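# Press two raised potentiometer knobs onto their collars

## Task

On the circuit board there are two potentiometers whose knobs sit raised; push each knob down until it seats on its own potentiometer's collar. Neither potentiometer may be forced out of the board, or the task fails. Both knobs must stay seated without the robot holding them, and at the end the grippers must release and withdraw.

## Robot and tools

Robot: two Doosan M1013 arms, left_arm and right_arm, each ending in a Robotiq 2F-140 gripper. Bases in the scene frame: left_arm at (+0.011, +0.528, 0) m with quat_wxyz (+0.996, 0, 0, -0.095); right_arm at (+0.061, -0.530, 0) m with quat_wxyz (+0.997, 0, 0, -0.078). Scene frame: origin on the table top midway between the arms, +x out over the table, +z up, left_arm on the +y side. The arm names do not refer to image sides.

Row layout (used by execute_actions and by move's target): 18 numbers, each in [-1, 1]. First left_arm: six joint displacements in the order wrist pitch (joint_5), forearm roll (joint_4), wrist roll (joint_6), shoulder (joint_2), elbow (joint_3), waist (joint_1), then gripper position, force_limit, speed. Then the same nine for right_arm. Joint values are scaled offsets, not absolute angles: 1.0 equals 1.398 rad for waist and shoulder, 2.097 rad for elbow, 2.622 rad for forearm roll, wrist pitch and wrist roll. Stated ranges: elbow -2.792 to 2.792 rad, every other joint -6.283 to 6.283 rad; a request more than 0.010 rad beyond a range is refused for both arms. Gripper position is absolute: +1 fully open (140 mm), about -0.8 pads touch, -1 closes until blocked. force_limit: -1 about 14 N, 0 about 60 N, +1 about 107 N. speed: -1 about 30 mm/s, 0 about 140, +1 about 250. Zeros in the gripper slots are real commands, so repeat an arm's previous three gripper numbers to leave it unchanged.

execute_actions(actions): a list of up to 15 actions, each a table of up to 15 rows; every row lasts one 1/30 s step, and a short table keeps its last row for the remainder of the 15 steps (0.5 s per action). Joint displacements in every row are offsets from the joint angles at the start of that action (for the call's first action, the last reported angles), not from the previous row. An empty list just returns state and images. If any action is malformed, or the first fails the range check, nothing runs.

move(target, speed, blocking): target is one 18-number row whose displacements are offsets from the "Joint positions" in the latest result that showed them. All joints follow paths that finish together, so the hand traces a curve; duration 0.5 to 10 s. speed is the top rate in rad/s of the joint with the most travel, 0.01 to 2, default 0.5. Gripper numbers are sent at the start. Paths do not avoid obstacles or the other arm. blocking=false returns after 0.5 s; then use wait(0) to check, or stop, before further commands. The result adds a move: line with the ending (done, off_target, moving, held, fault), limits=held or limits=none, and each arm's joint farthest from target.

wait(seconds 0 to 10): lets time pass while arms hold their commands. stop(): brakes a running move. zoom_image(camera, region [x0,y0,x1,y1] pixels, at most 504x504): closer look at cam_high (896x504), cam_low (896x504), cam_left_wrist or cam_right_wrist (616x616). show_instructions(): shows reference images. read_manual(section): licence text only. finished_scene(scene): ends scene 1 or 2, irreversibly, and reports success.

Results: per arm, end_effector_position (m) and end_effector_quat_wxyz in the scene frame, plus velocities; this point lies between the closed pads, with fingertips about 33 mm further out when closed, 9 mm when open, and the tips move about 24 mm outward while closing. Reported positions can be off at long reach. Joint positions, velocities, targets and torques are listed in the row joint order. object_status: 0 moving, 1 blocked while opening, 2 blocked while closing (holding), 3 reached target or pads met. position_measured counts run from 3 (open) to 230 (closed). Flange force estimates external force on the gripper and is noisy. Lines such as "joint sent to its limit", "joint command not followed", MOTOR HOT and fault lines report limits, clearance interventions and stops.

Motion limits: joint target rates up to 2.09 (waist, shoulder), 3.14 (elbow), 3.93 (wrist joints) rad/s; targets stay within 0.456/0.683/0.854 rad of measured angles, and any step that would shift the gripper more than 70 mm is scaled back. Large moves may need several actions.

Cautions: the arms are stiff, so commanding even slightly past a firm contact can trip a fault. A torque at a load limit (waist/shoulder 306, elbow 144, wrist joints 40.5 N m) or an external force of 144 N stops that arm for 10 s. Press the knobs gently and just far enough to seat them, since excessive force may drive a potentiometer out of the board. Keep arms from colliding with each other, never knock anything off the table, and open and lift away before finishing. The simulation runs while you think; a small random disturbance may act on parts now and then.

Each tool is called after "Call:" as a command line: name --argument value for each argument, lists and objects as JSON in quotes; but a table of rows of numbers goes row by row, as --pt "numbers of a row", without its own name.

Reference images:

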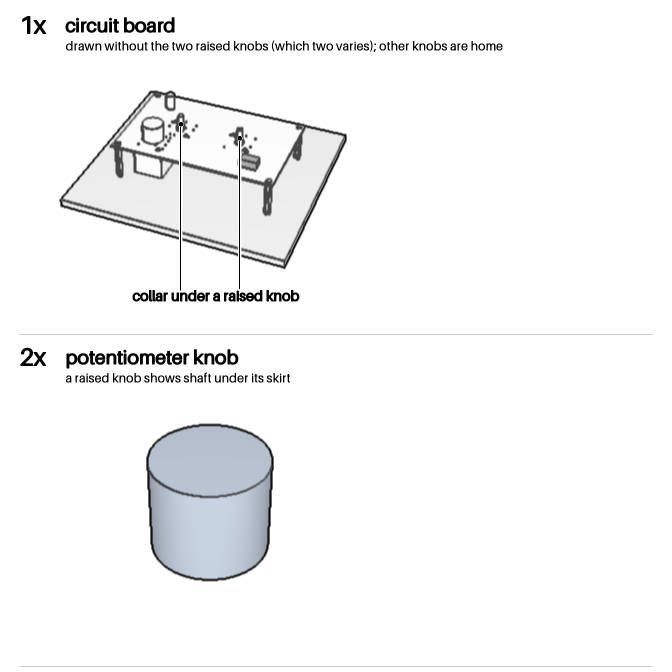

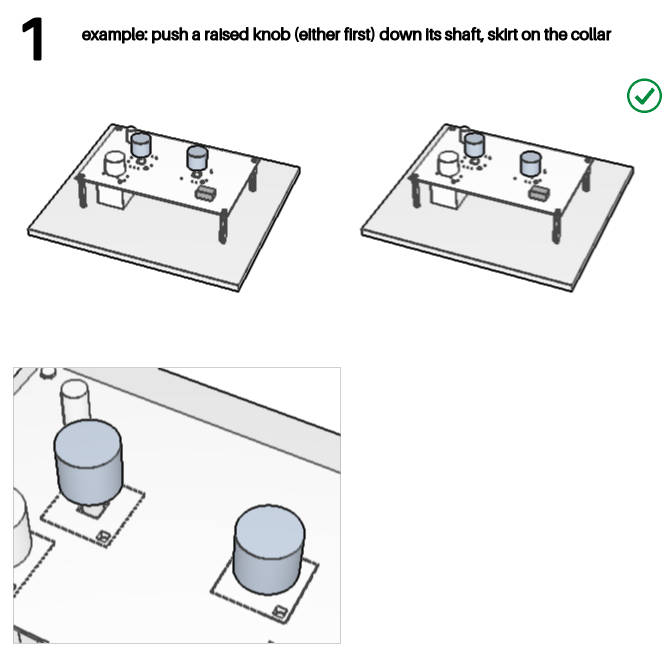

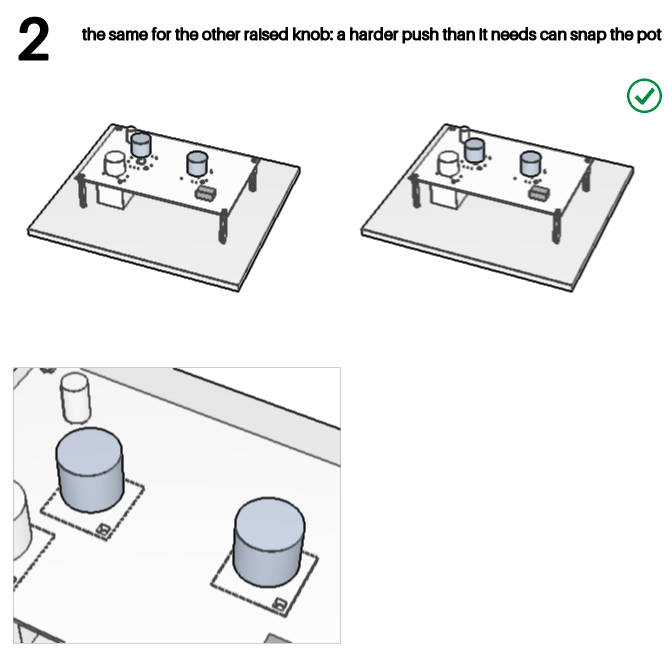

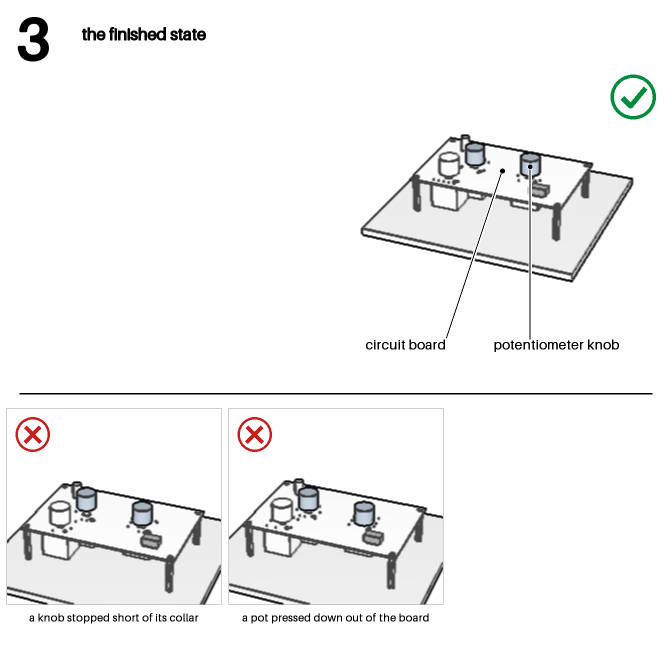

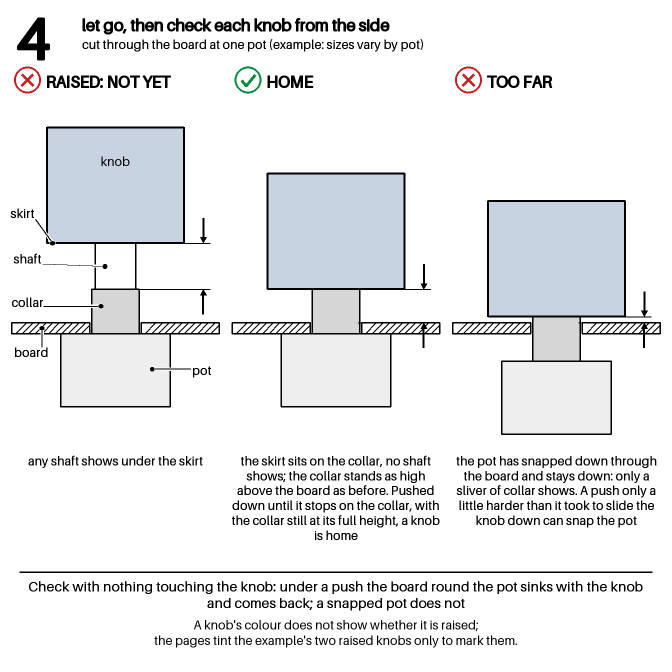

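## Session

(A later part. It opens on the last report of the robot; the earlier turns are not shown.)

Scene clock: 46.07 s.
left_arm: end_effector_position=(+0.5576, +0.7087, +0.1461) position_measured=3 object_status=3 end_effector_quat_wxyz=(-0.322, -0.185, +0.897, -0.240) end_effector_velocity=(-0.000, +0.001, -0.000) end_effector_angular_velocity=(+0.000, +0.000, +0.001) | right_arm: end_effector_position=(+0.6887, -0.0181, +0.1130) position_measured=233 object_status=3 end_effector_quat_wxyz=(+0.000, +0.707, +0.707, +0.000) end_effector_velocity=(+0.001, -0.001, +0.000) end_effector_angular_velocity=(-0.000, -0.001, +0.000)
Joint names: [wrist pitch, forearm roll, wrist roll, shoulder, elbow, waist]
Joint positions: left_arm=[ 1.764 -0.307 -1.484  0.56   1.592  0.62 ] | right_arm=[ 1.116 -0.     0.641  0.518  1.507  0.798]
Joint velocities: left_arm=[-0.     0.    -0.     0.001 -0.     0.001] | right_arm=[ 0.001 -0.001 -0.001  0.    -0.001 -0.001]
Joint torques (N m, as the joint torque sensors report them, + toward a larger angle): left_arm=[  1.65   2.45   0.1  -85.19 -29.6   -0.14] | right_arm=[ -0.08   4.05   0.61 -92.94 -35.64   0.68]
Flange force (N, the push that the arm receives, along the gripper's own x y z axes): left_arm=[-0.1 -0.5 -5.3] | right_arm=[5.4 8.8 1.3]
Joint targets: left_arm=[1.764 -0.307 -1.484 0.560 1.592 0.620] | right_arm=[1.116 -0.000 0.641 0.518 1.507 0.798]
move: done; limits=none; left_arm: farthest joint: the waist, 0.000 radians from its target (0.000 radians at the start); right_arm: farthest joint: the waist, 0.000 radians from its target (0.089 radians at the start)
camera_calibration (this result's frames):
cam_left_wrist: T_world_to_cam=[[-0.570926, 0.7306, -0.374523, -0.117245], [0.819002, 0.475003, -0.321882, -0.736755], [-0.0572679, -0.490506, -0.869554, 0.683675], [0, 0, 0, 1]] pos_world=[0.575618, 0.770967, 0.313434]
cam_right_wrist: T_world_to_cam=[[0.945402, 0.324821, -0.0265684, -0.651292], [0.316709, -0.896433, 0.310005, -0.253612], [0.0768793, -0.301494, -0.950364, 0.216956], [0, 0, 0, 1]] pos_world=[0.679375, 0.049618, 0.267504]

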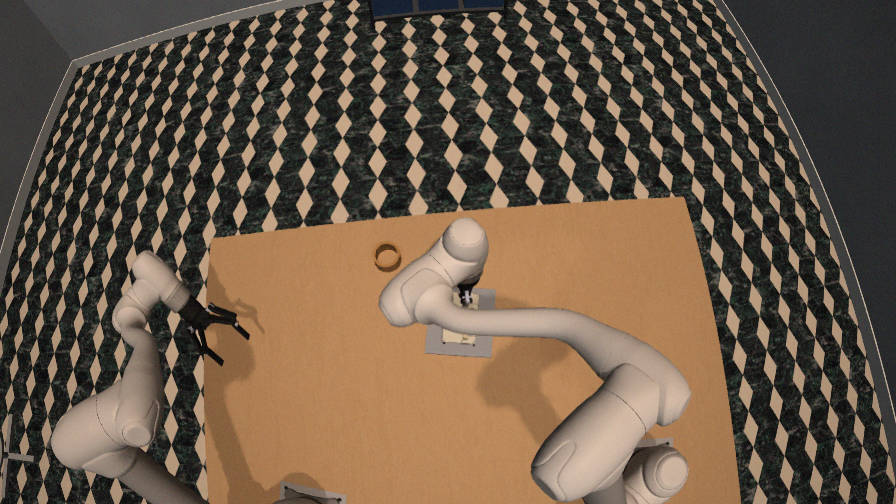

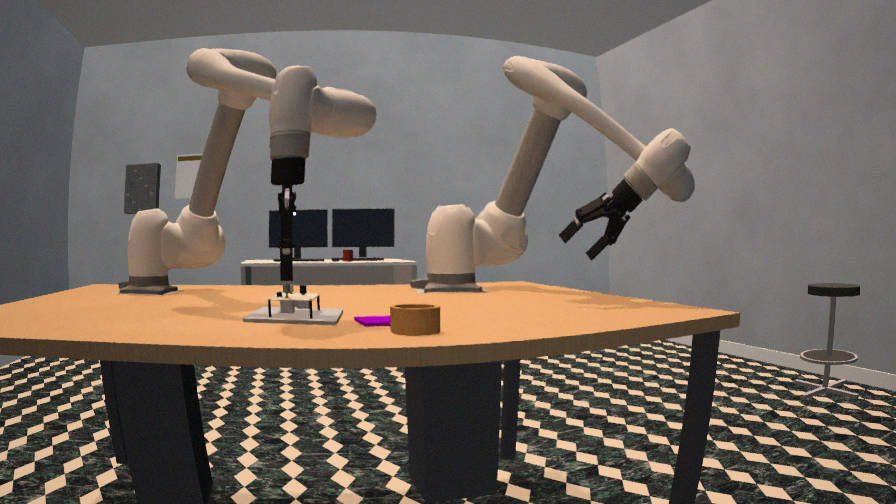

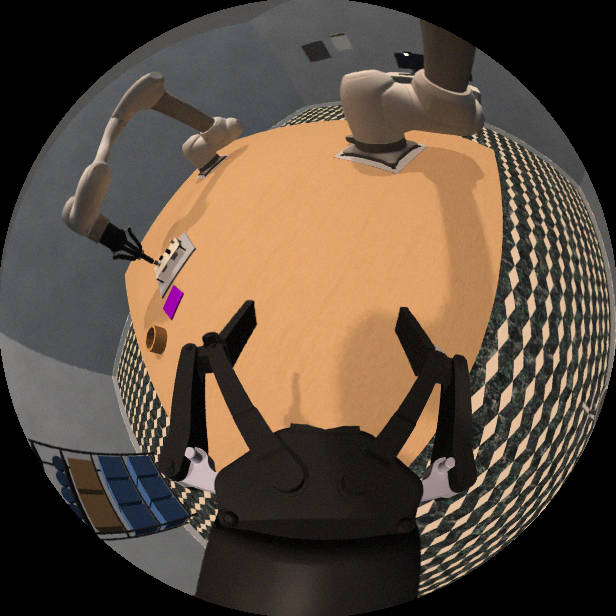

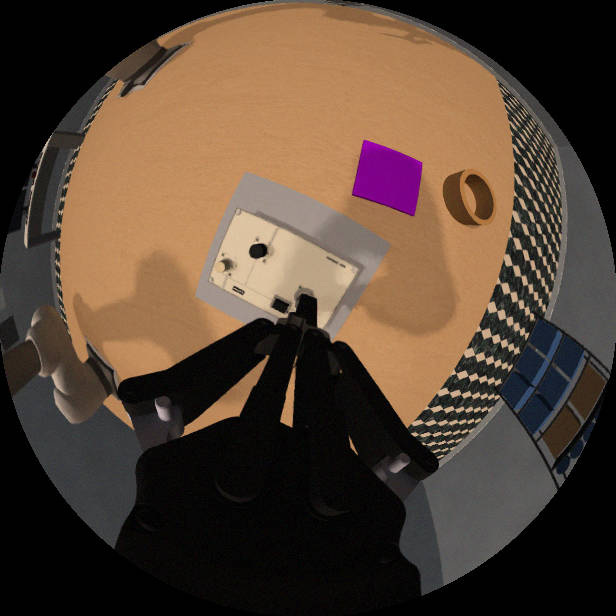

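Call:
move --target '[0,0,0,0,0,0,1,0,0, -0.003889,0,0.000987,-0.000284,0.005052,0.00185,-1,0,1]' --speed 0.03

Call:
zoom_image --camera "cam_left_wrist" --region '[140, 250, 170, 280]'

Call:
zoom_image --camera "cam_low" --region '[266, 270, 306, 305]'

Call:
zoom_image --camera "cam_right_wrist" --region '[280, 270, 340, 330]'

Scene clock: 48.20 s.
left_arm: end_effector_position=(+0.5576, +0.7087, +0.1461) position_measured=3 object_status=3 end_effector_quat_wxyz=(-0.322, -0.185, +0.897, -0.240) end_effector_velocity=(-0.000, -0.000, -0.000) end_effector_angular_velocity=(-0.000, +0.000, -0.000) | right_arm: end_effector_position=(+0.6853, -0.0181, +0.1081) position_measured=233 object_status=3 end_effector_quat_wxyz=(+0.000, +0.707, +0.707, +0.000) end_effector_velocity=(-0.001, -0.000, -0.000) end_effector_angular_velocity=(-0.001, +0.001, +0.002)
Joint names: [wrist pitch, forearm roll, wrist roll, shoulder, elbow, waist]
Joint positions: left_arm=[ 1.764 -0.307 -1.484  0.56   1.592  0.62 ] | right_arm=[ 1.106 -0.     0.643  0.518  1.518  0.8  ]
Joint velocities: left_arm=[ 0. -0.  0.  0.  0. -0.] | right_arm=[-0.    -0.    -0.001 -0.     0.001  0.   ]
Joint torques (N m, as the joint torque sensors report them, + toward a larger angle): left_arm=[  1.75   2.37  -0.01 -84.82 -30.14  -0.8 ] | right_arm=[ -0.18   4.31   0.1  -93.03 -37.25   3.93]
Flange force (N, the push that the arm receives, along the gripper's own x y z axes): left_arm=[1.3 0.0 -4.1] | right_arm=[0.3 8.2 3.0]
Joint targets: left_arm=[1.764 -0.307 -1.484 0.560 1.592 0.620] | right_arm=[1.106 -0.000 0.643 0.518 1.518 0.801]
move: done; limits=none; left_arm: farthest joint: the waist, 0.000 radians from its target (0.000 radians at the start); right_arm: farthest joint: the waist, 0.000 radians from its target (0.003 radians at the start)
camera_calibration (this result's frames):
cam_left_wrist: T_world_to_cam=[[-0.570926, 0.7306, -0.374523, -0.117245], [0.819002, 0.475003, -0.321882, -0.736755], [-0.0572678, -0.490505, -0.869554, 0.683675], [0, 0, 0, 1]] pos_world=[0.575618, 0.770967, 0.313434]
cam_right_wrist: T_world_to_cam=[[0.94541, 0.324798, -0.0265824, -0.648125], [0.316691, -0.896438, 0.310008, -0.250992], [0.0768607, -0.301503, -0.950362, 0.212505], [0, 0, 0, 1]] pos_world=[0.675897, 0.0495816, 0.262538]

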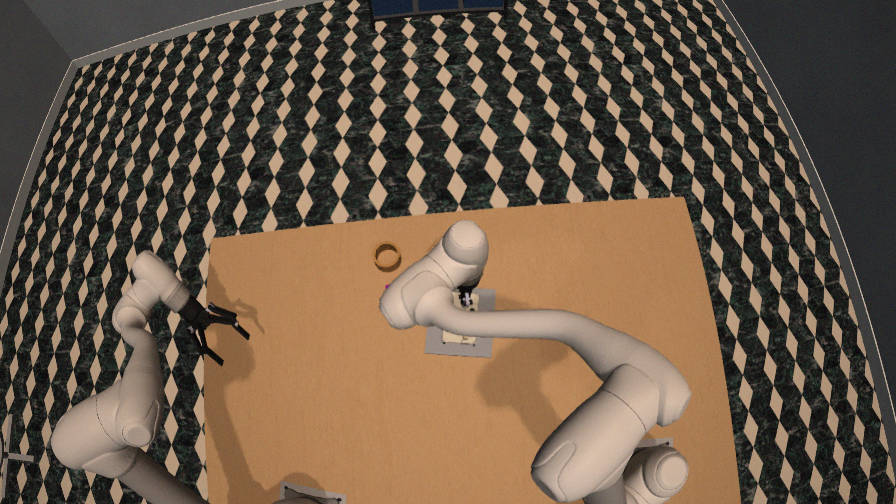

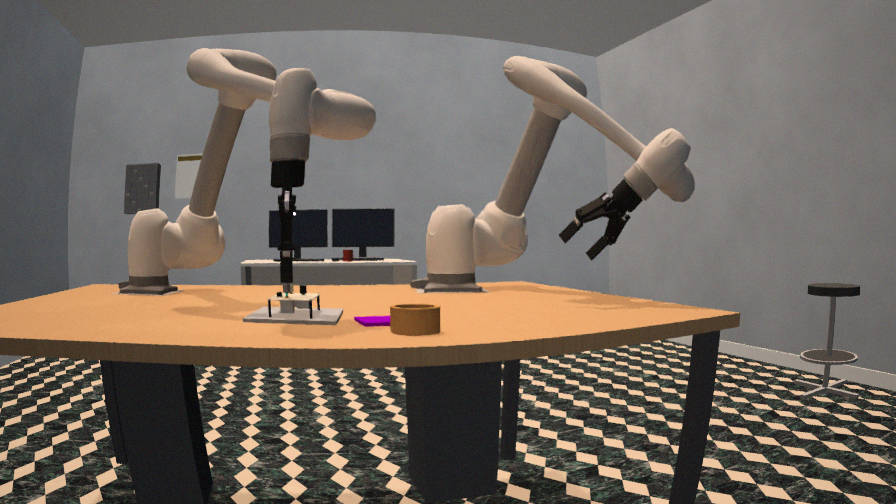

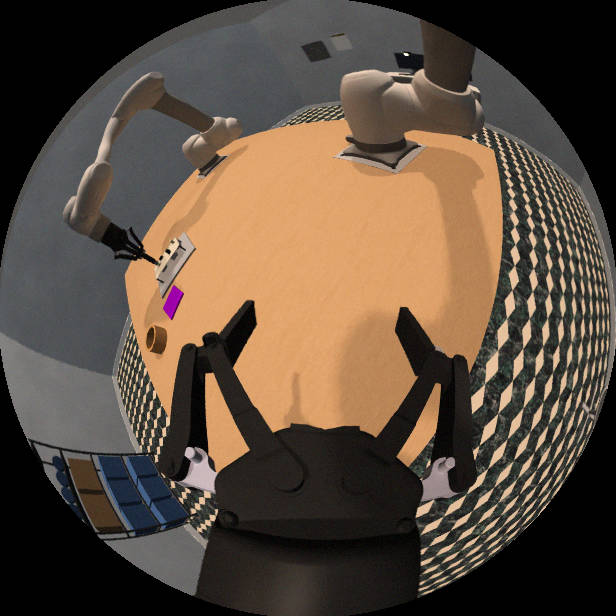

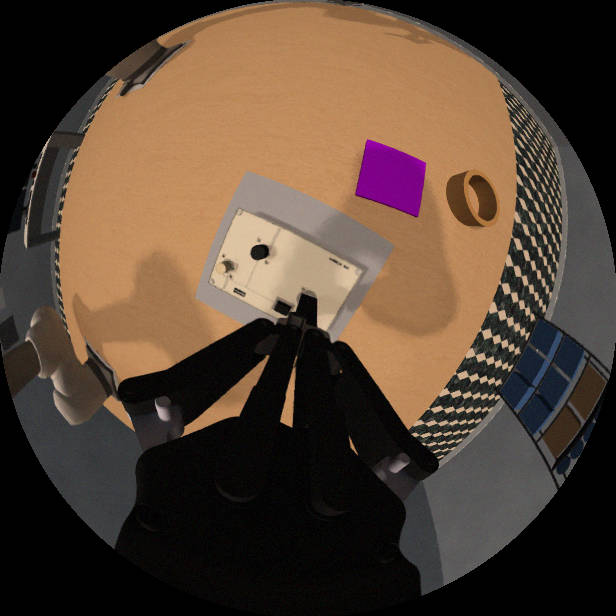

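Region (140, 250, 170, 280) of cam_left_wrist's 616x616 image, scaled by 16.800, with more detail than that image has.

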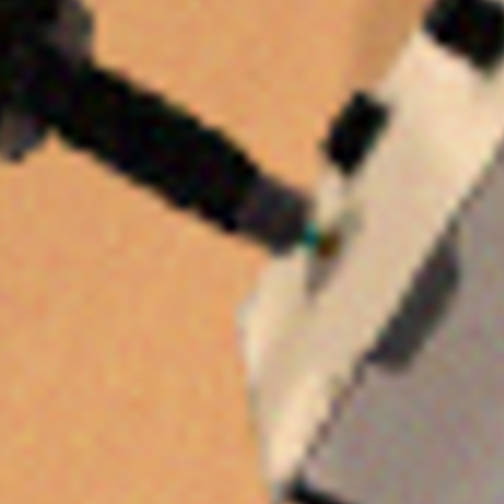

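Region (266, 270, 306, 305) of cam_low's 896x504 image, scaled by 12.600, with more detail than that image has; it fills the top 441 rows of this view, and the rest is white.

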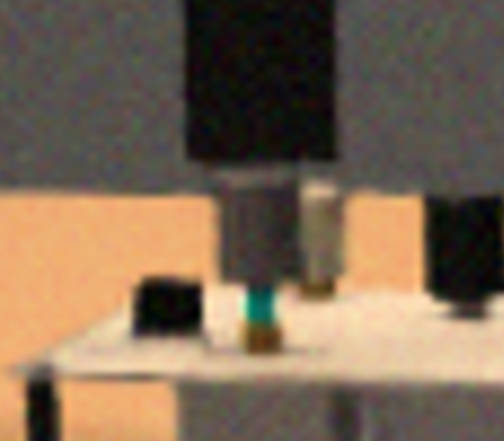

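Region (280, 270, 340, 330) of cam_right_wrist's 616x616 image, scaled by 8.400, with more detail than that image has.

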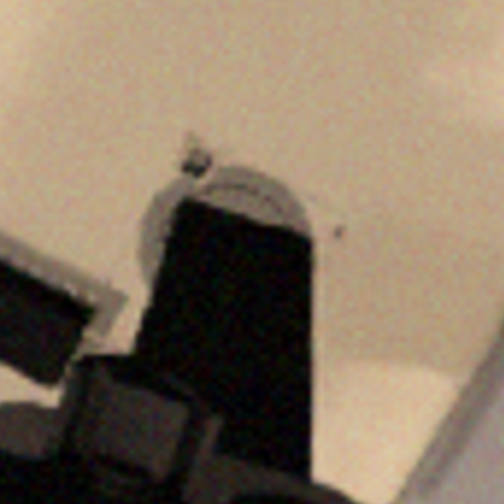

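Call:
move --target '[0,0,0,0,0,0,1,0,0, -0.00177129,0,0,0.0015822,0.00115995,0,-1,0,1]' --speed 0.01

Call:
move --target '[0,0,0,0,0,0,1,0,0, -0.00177129,0,0,0.0015822,0.00115995,0,-1,0,1]' --speed 0.01

Call:
zoom_image --camera "cam_low" --region '[266, 270, 306, 305]'

Scene clock: 49.27 s.
left_arm: end_effector_position=(+0.5576, +0.7087, +0.1461) position_measured=3 object_status=3 end_effector_quat_wxyz=(-0.322, -0.185, +0.897, -0.240) end_effector_velocity=(+0.001, +0.000, +0.001) end_effector_angular_velocity=(+0.000, -0.001, -0.001) | right_arm: end_effector_position=(+0.6853, -0.0181, +0.1051) position_measured=233 object_status=3 end_effector_quat_wxyz=(+0.000, +0.707, +0.707, +0.000) end_effector_velocity=(-0.000, -0.000, -0.001) end_effector_angular_velocity=(-0.001, +0.000, +0.001)
Joint names: [wrist pitch, forearm roll, wrist roll, shoulder, elbow, waist]
Joint positions: left_arm=[ 1.764 -0.307 -1.484  0.56   1.592  0.62 ] | right_arm=[ 1.101 -0.     0.643  0.52   1.52   0.801]
Joint velocities: left_arm=[ 0.001 -0.     0.    -0.    -0.001 -0.   ] | right_arm=[-0.    -0.001 -0.001  0.     0.001  0.   ]
Joint torques (N m, as the joint torque sensors report them, + toward a larger angle): left_arm=[  1.77   2.43  -0.07 -83.95 -29.5   -1.3 ] | right_arm=[ -0.14   4.06   0.36 -93.27 -36.7    3.81]
Flange force (N, the push that the arm receives, along the gripper's own x y z axes): left_arm=[2.2 0.2 -5.3] | right_arm=[0.9 9.2 2.8]
Joint targets: left_arm=[1.764 -0.307 -1.484 0.560 1.592 0.620] | right_arm=[1.101 -0.000 0.643 0.520 1.520 0.800]
move: done; limits=none; left_arm: farthest joint: the waist, 0.000 radians from its target (0.000 radians at the start); right_arm: farthest joint: the waist, 0.001 radians from its target (0.001 radians at the start)
camera_calibration (this result's frames):
cam_left_wrist: T_world_to_cam=[[-0.570926, 0.7306, -0.374523, -0.117245], [0.819002, 0.475003, -0.321882, -0.736755], [-0.057268, -0.490506, -0.869554, 0.683676], [0, 0, 0, 1]] pos_world=[0.575618, 0.770967, 0.313434]
cam_right_wrist: T_world_to_cam=[[0.945404, 0.324817, -0.0265716, -0.64821], [0.316705, -0.896434, 0.310005, -0.25005], [0.0768751, -0.301495, -0.950364, 0.209698], [0, 0, 0, 1]] pos_world=[0.675892, 0.0496187, 0.259582]

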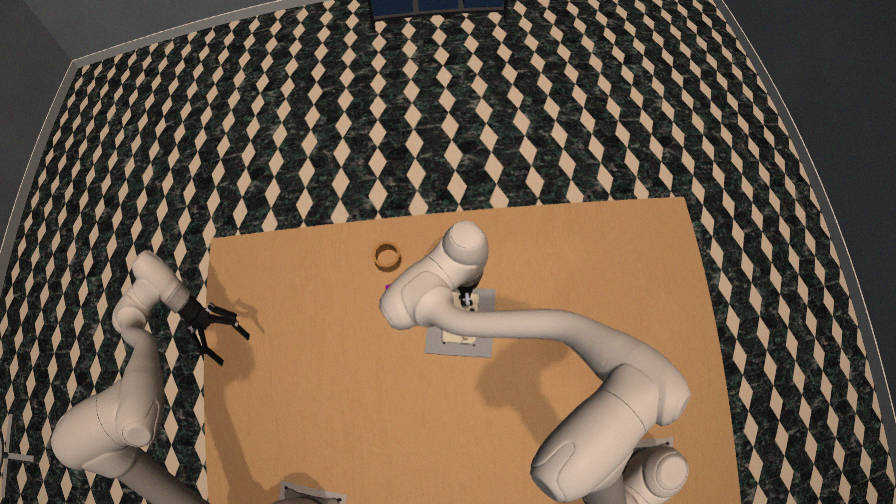

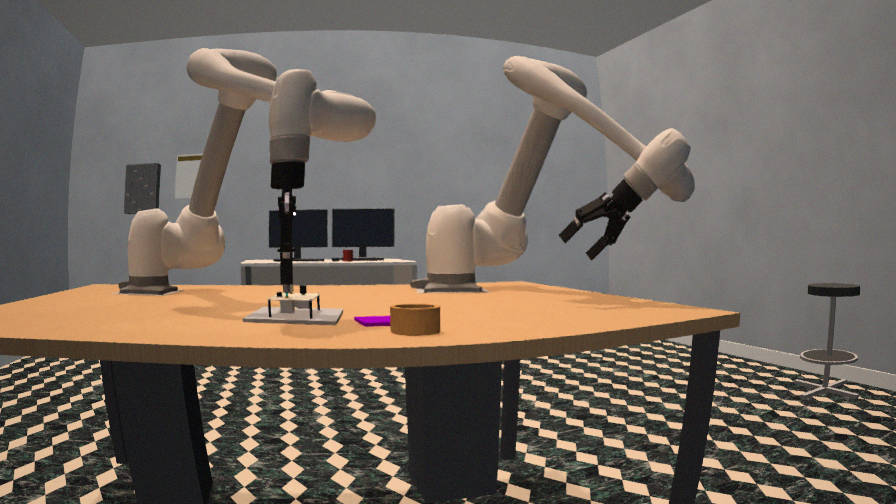

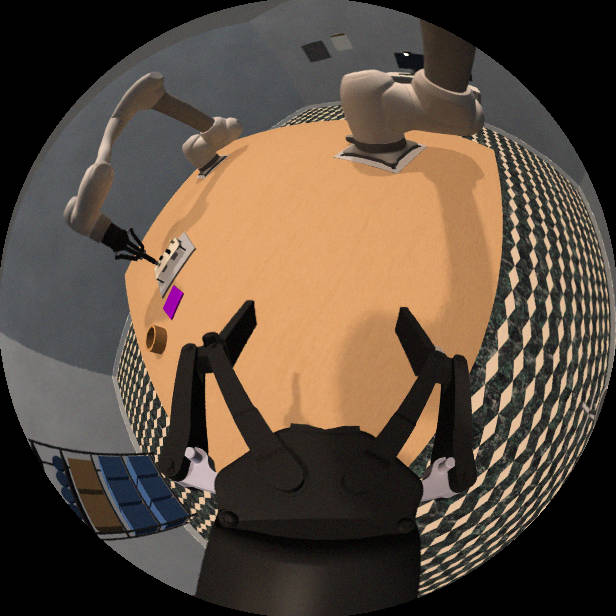

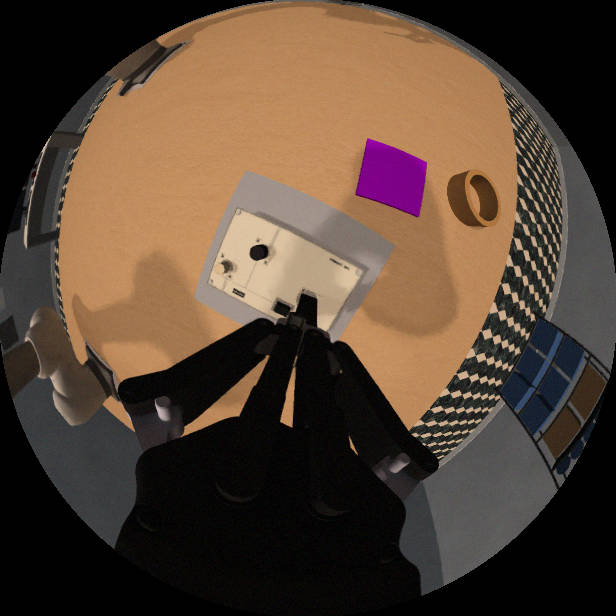

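Scene clock: 49.97 s.
left_arm: end_effector_position=(+0.5576, +0.7087, +0.1461) position_measured=3 object_status=3 end_effector_quat_wxyz=(-0.322, -0.185, +0.897, -0.240) end_effector_velocity=(+0.000, +0.000, -0.000) end_effector_angular_velocity=(+0.001, -0.001, +0.000) | right_arm: end_effector_position=(+0.6853, -0.0180, +0.1022) position_measured=233 object_status=3 end_effector_quat_wxyz=(+0.000, +0.707, +0.707, +0.000) end_effector_velocity=(-0.001, -0.000, -0.001) end_effector_angular_velocity=(-0.001, +0.002, +0.001)
Joint names: [wrist pitch, forearm roll, wrist roll, shoulder, elbow, waist]
Joint positions: left_arm=[ 1.764 -0.307 -1.484  0.56   1.592  0.62 ] | right_arm=[ 1.097 -0.     0.643  0.522  1.522  0.801]
Joint velocities: left_arm=[-0.001  0.    -0.    -0.    -0.     0.   ] | right_arm=[-0.    -0.    -0.001  0.001  0.002  0.   ]
Joint torques (N m, as the joint torque sensors report them, + toward a larger angle): left_arm=[  1.77   2.59  -0.03 -83.92 -29.52  -1.82] | right_arm=[ -0.13   4.21  -0.28 -85.13 -33.54   4.83]
Flange force (N, the push that the arm receives, along the gripper's own x y z axes): left_arm=[2.4 0.7 -5.5] | right_arm=[-2.5 5.9 -5.6]
Joint targets: left_arm=[1.764 -0.307 -1.484 0.560 1.592 0.620] | right_arm=[1.096 -0.000 0.643 0.522 1.522 0.801]
move: done; limits=none; left_arm: farthest joint: the waist, 0.000 radians from its target (0.000 radians at the start); right_arm: farthest joint: the waist, 0.000 radians from its target (0.000 radians at the start)
camera_calibration (this result's frames):
cam_left_wrist: T_world_to_cam=[[-0.570926, 0.7306, -0.374523, -0.117245], [0.819002, 0.475003, -0.321882, -0.736755], [-0.0572678, -0.490506, -0.869554, 0.683675], [0, 0, 0, 1]] pos_world=[0.575618, 0.770967, 0.313434]
cam_right_wrist: T_world_to_cam=[[0.945404, 0.324818, -0.0265328, -0.648313], [0.316695, -0.896442, 0.309993, -0.249127], [0.0769061, -0.301472, -0.950368, 0.206891], [0, 0, 0, 1]] pos_world=[0.675904, 0.0496279, 0.256649]

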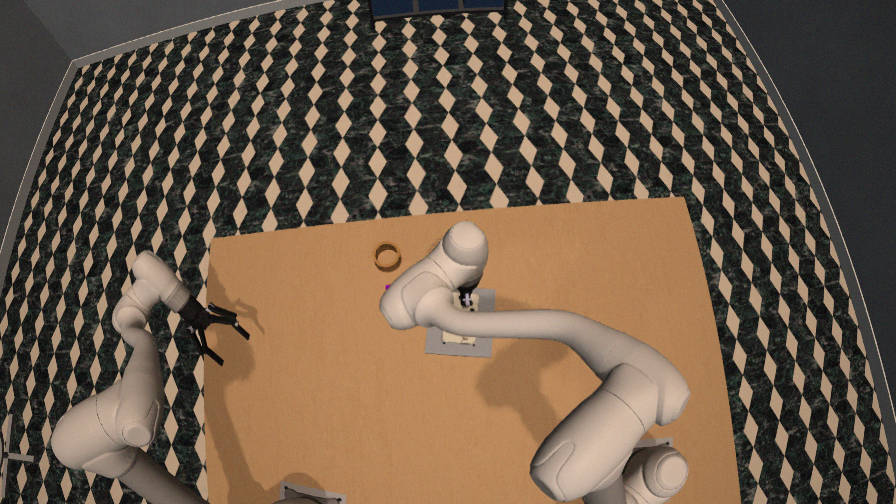

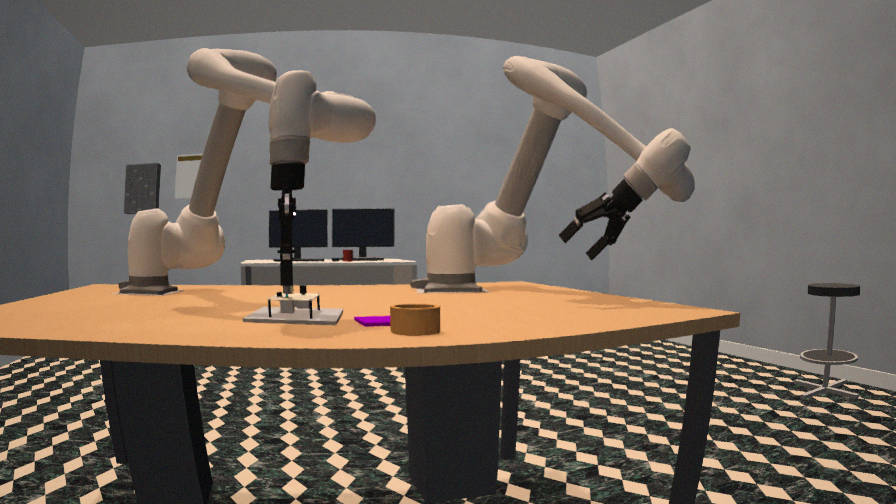

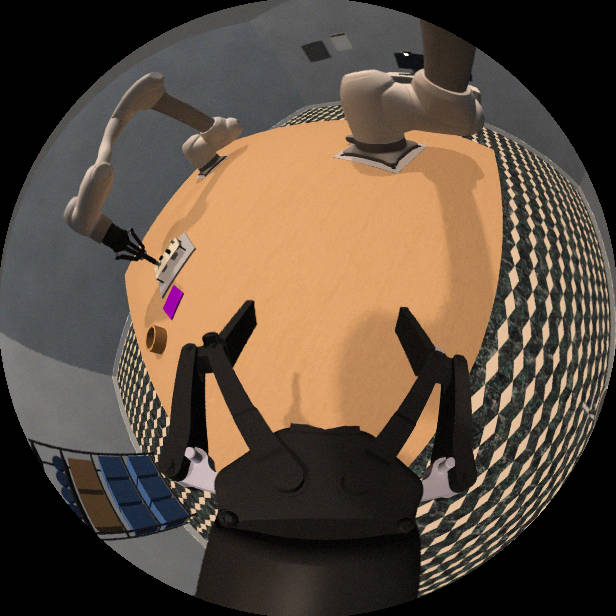

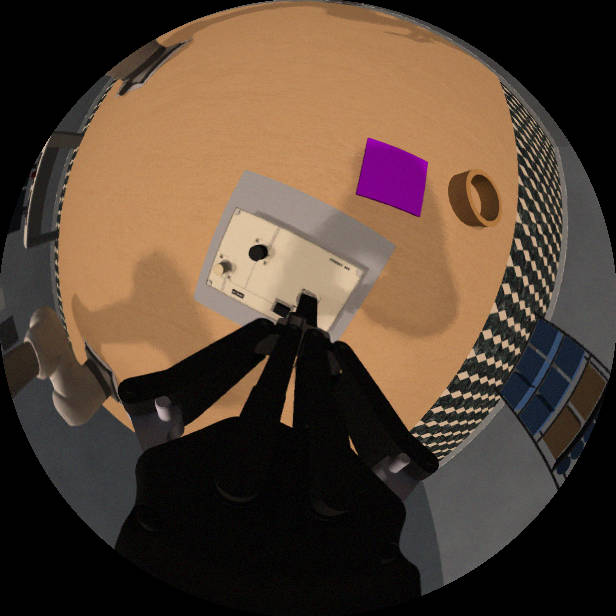

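Region (266, 270, 306, 305) of cam_low's 896x504 image, scaled by 12.600, with more detail than that image has; it fills the top 441 rows of this view, and the rest is white.

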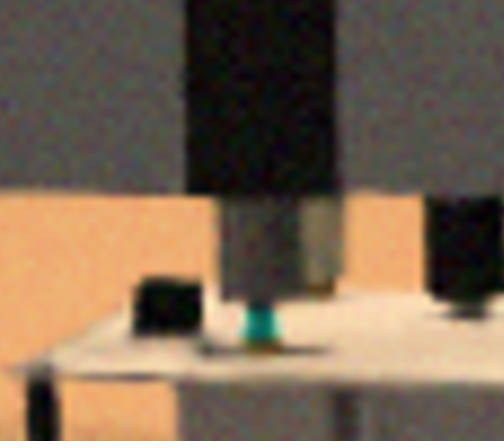

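Call:
execute_actions --actions '[]'

Scene clock: 50.77 s.
left_arm: end_effector_position=(+0.5576, +0.7087, +0.1461) position_measured=3 object_status=3 end_effector_quat_wxyz=(-0.322, -0.185, +0.897, -0.240) end_effector_velocity=(-0.000, +0.000, -0.000) end_effector_angular_velocity=(-0.001, +0.002, +0.001) | right_arm: end_effector_position=(+0.6853, -0.0181, +0.1021) position_measured=233 object_status=3 end_effector_quat_wxyz=(+0.000, +0.707, +0.707, +0.000) end_effector_velocity=(+0.000, +0.000, +0.000) end_effector_angular_velocity=(+0.001, -0.001, +0.002)
Joint names: [wrist pitch, forearm roll, wrist roll, shoulder, elbow, waist]
Joint positions: left_arm=[ 1.764 -0.307 -1.484  0.56   1.592  0.62 ] | right_arm=[ 1.096 -0.     0.643  0.522  1.522  0.801]
Joint velocities: left_arm=[ 0.001  0.    -0.     0.001  0.     0.001] | right_arm=[-0.001  0.    -0.002 -0.    -0.     0.   ]
Joint torques (N m, as the joint torque sensors report them, + toward a larger angle): left_arm=[  1.73   2.3   -0.01 -84.59 -29.45  -0.94] | right_arm=[ -0.25   3.83   0.1  -84.45 -33.77   5.44]
Flange force (N, the push that the arm receives, along the gripper's own x y z axes): left_arm=[0.6 0.3 -5.5] | right_arm=[-4.3 5.5 -6.3]
Joint targets: left_arm=[1.764 -0.307 -1.484 0.560 1.592 0.620] | right_arm=[1.096 -0.000 0.643 0.522 1.522 0.801]
camera_calibration (this result's frames):
cam_left_wrist: T_world_to_cam=[[-0.570926, 0.7306, -0.374522, -0.117245], [0.819002, 0.475003, -0.321882, -0.736755], [-0.0572678, -0.490505, -0.869554, 0.683675], [0, 0, 0, 1]] pos_world=[0.575618, 0.770967, 0.313434]
cam_right_wrist: T_world_to_cam=[[0.945404, 0.324817, -0.0265722, -0.648299], [0.316706, -0.896434, 0.310005, -0.249119], [0.0768747, -0.301495, -0.950363, 0.206853], [0, 0, 0, 1]] pos_world=[0.6759, 0.0496244, 0.256587]

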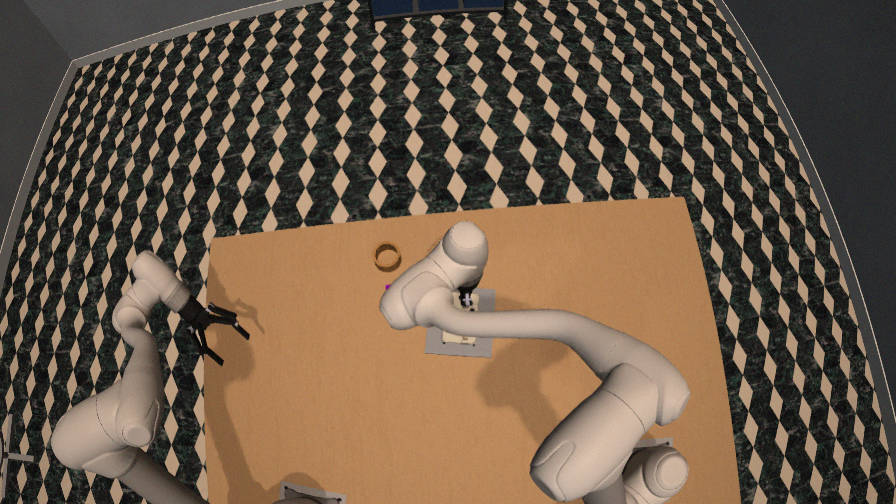

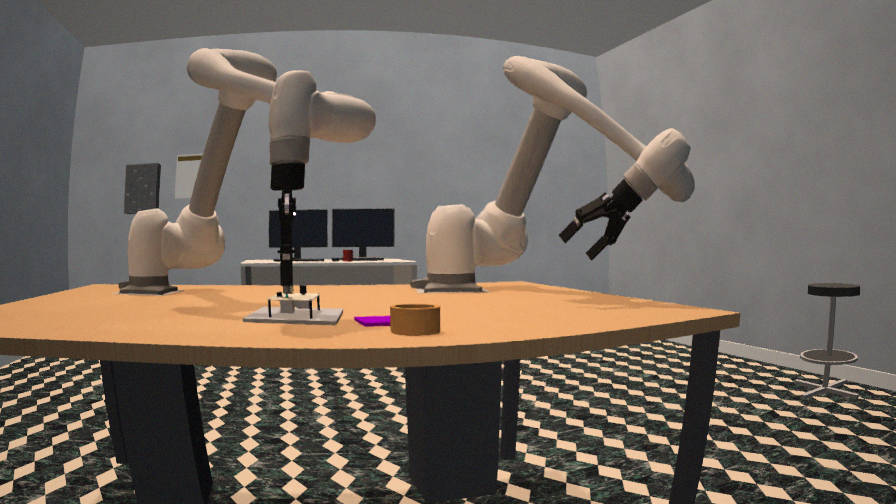

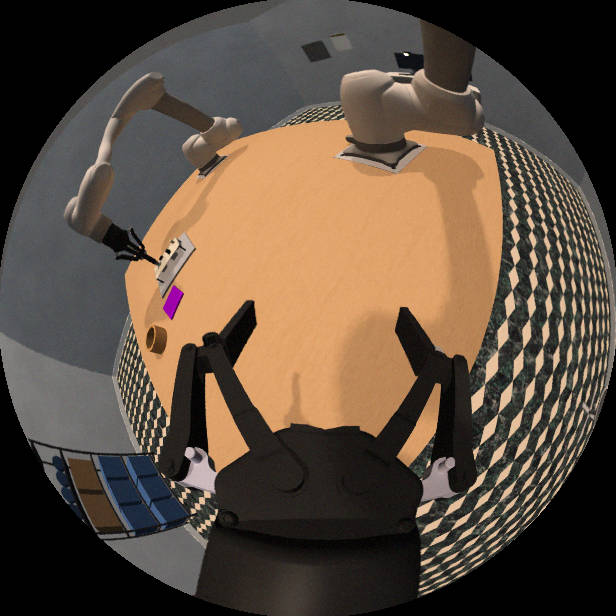

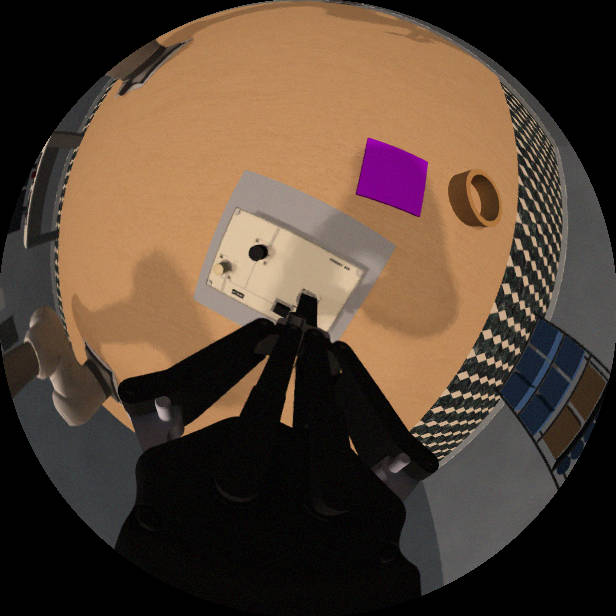

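Call:
zoom_image --camera "cam_low" --region '[256, 265, 326, 310]'

Call:
zoom_image --camera "cam_left_wrist" --region '[135, 240, 185, 290]'

Region (256, 265, 326, 310) of cam_low's 896x504 image, scaled by 7.200, with more detail than that image has; it fills the top 324 rows of this view, and the rest is white.

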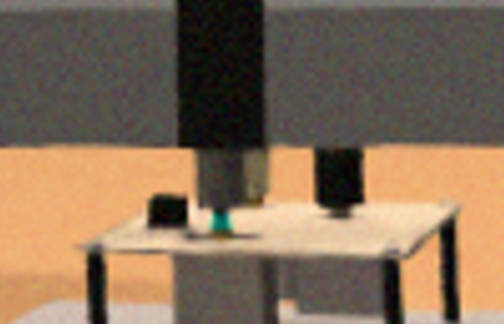

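Region (135, 240, 185, 290) of cam_left_wrist's 616x616 image, scaled by 10.080, with more detail than that image has.

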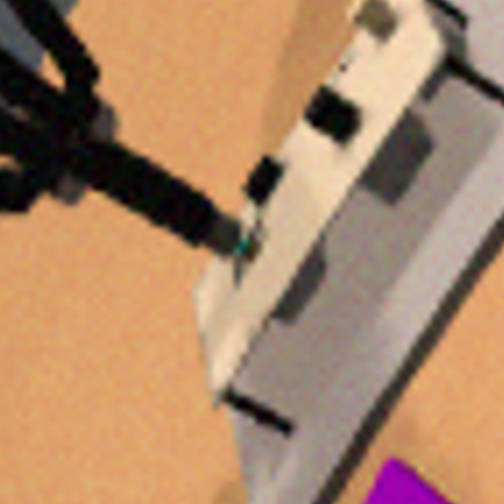

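Call:
move --target '[0,0,0,0,0,0,1,0,0, -0.00022518,0,0,0.00037725,0.00018438,0,-1,0,1]' --speed 0.01

Scene clock: 51.87 s.
left_arm: end_effector_position=(+0.5576, +0.7087, +0.1461) position_measured=3 object_status=3 end_effector_quat_wxyz=(-0.322, -0.185, +0.897, -0.240) end_effector_velocity=(+0.000, +0.000, -0.000) end_effector_angular_velocity=(+0.000, -0.000, +0.000) | right_arm: end_effector_position=(+0.6852, -0.0181, +0.1015) position_measured=233 object_status=3 end_effector_quat_wxyz=(+0.000, +0.707, +0.707, -0.000) end_effector_velocity=(-0.000, -0.000, -0.000) end_effector_angular_velocity=(-0.001, +0.000, +0.001)
Joint names: [wrist pitch, forearm roll, wrist roll, shoulder, elbow, waist]
Joint positions: left_arm=[ 1.764 -0.307 -1.484  0.56   1.592  0.62 ] | right_arm=[ 1.096 -0.     0.643  0.523  1.523  0.801]
Joint velocities: left_arm=[-0. -0.  0.  0. -0.  0.] | right_arm=[ 0.    -0.001 -0.001  0.     0.    -0.   ]
Joint torques (N m, as the joint torque sensors report them, + toward a larger angle): left_arm=[  1.63   2.4    0.03 -84.19 -28.75  -1.15] | right_arm=[ -0.19   4.     0.11 -86.13 -32.03   3.27]
Flange force (N, the push that the arm receives, along the gripper's own x y z axes): left_arm=[0.8 -0.1 -6.9] | right_arm=[1.8 8.8 -6.2]
Joint targets: left_arm=[1.764 -0.307 -1.484 0.560 1.592 0.620] | right_arm=[1.096 -0.000 0.643 0.523 1.523 0.801]
move: done; limits=none; left_arm: farthest joint: the waist, 0.000 radians from its target (0.000 radians at the start); right_arm: farthest joint: the waist, 0.000 radians from its target (0.000 radians at the start)
camera_calibration (this result's frames):
cam_left_wrist: T_world_to_cam=[[-0.570926, 0.7306, -0.374523, -0.117245], [0.819002, 0.475003, -0.321882, -0.736755], [-0.0572678, -0.490506, -0.869554, 0.683675], [0, 0, 0, 1]] pos_world=[0.575618, 0.770967, 0.313434]
cam_right_wrist: T_world_to_cam=[[0.945397, 0.324812, -0.0268639, -0.648231], [0.316782, -0.896377, 0.310092, -0.249007], [0.0766416, -0.30167, -0.950327, 0.206425], [0, 0, 0, 1]] pos_world=[0.675896, 0.0496216, 0.255973]

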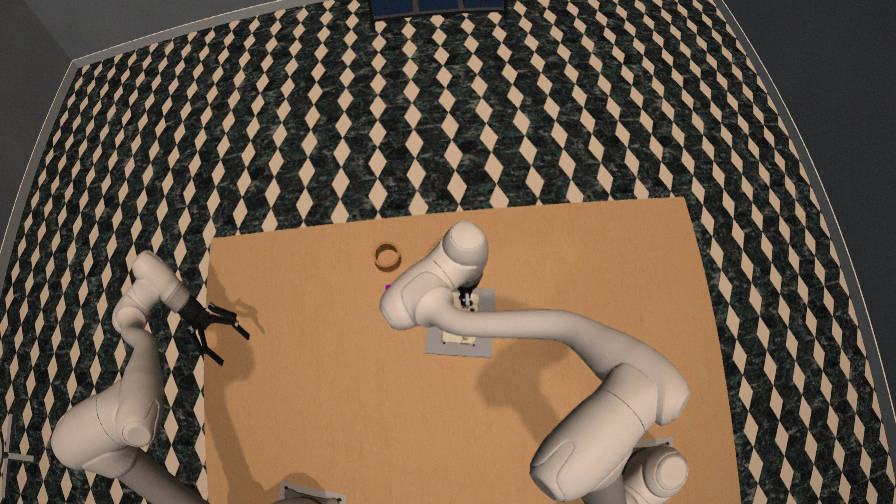

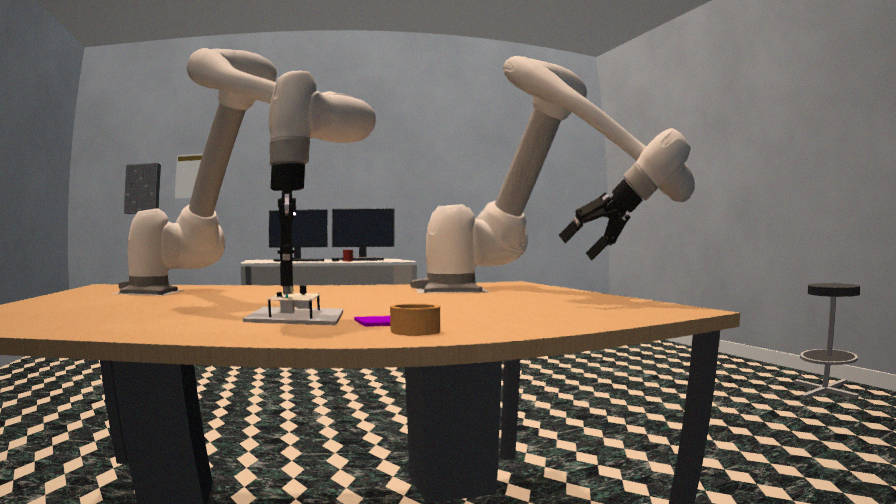

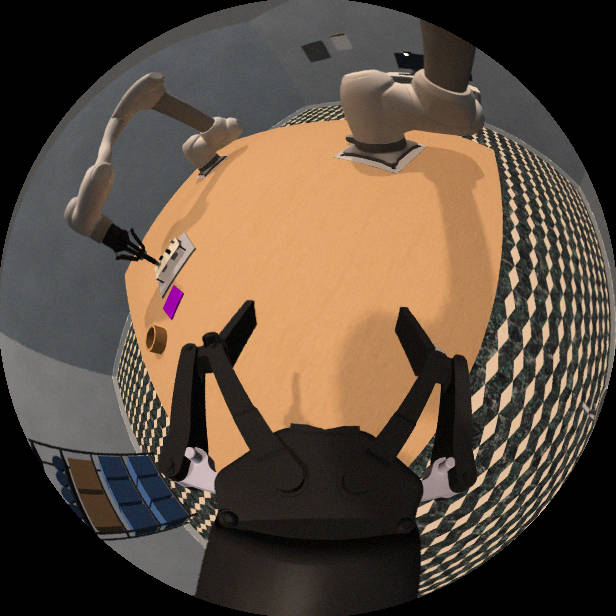

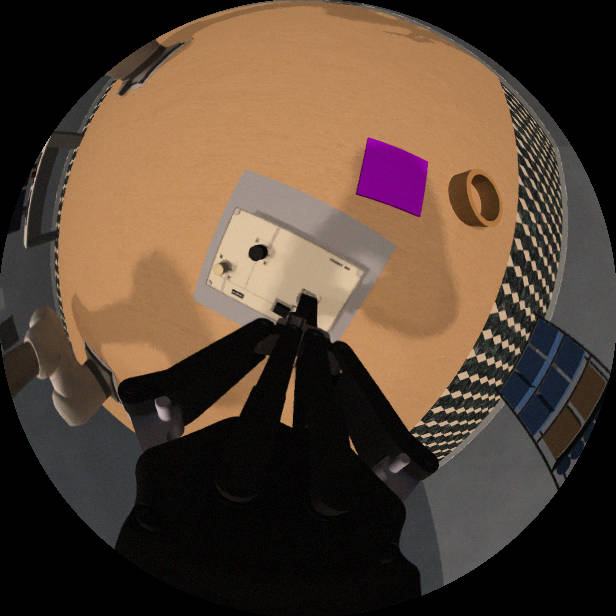

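Call:
zoom_image --camera "cam_low" --region '[266, 275, 316, 305]'

Region (266, 275, 316, 305) of cam_low's 896x504 image, scaled by 10.080, with more detail than that image has; it fills the top 302 rows of this view, and the rest is white.

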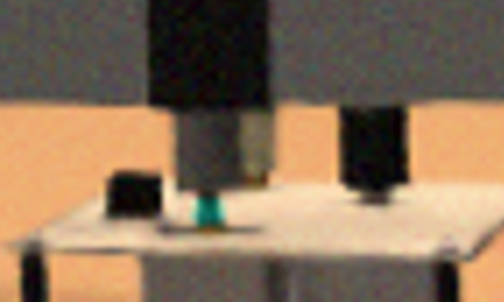

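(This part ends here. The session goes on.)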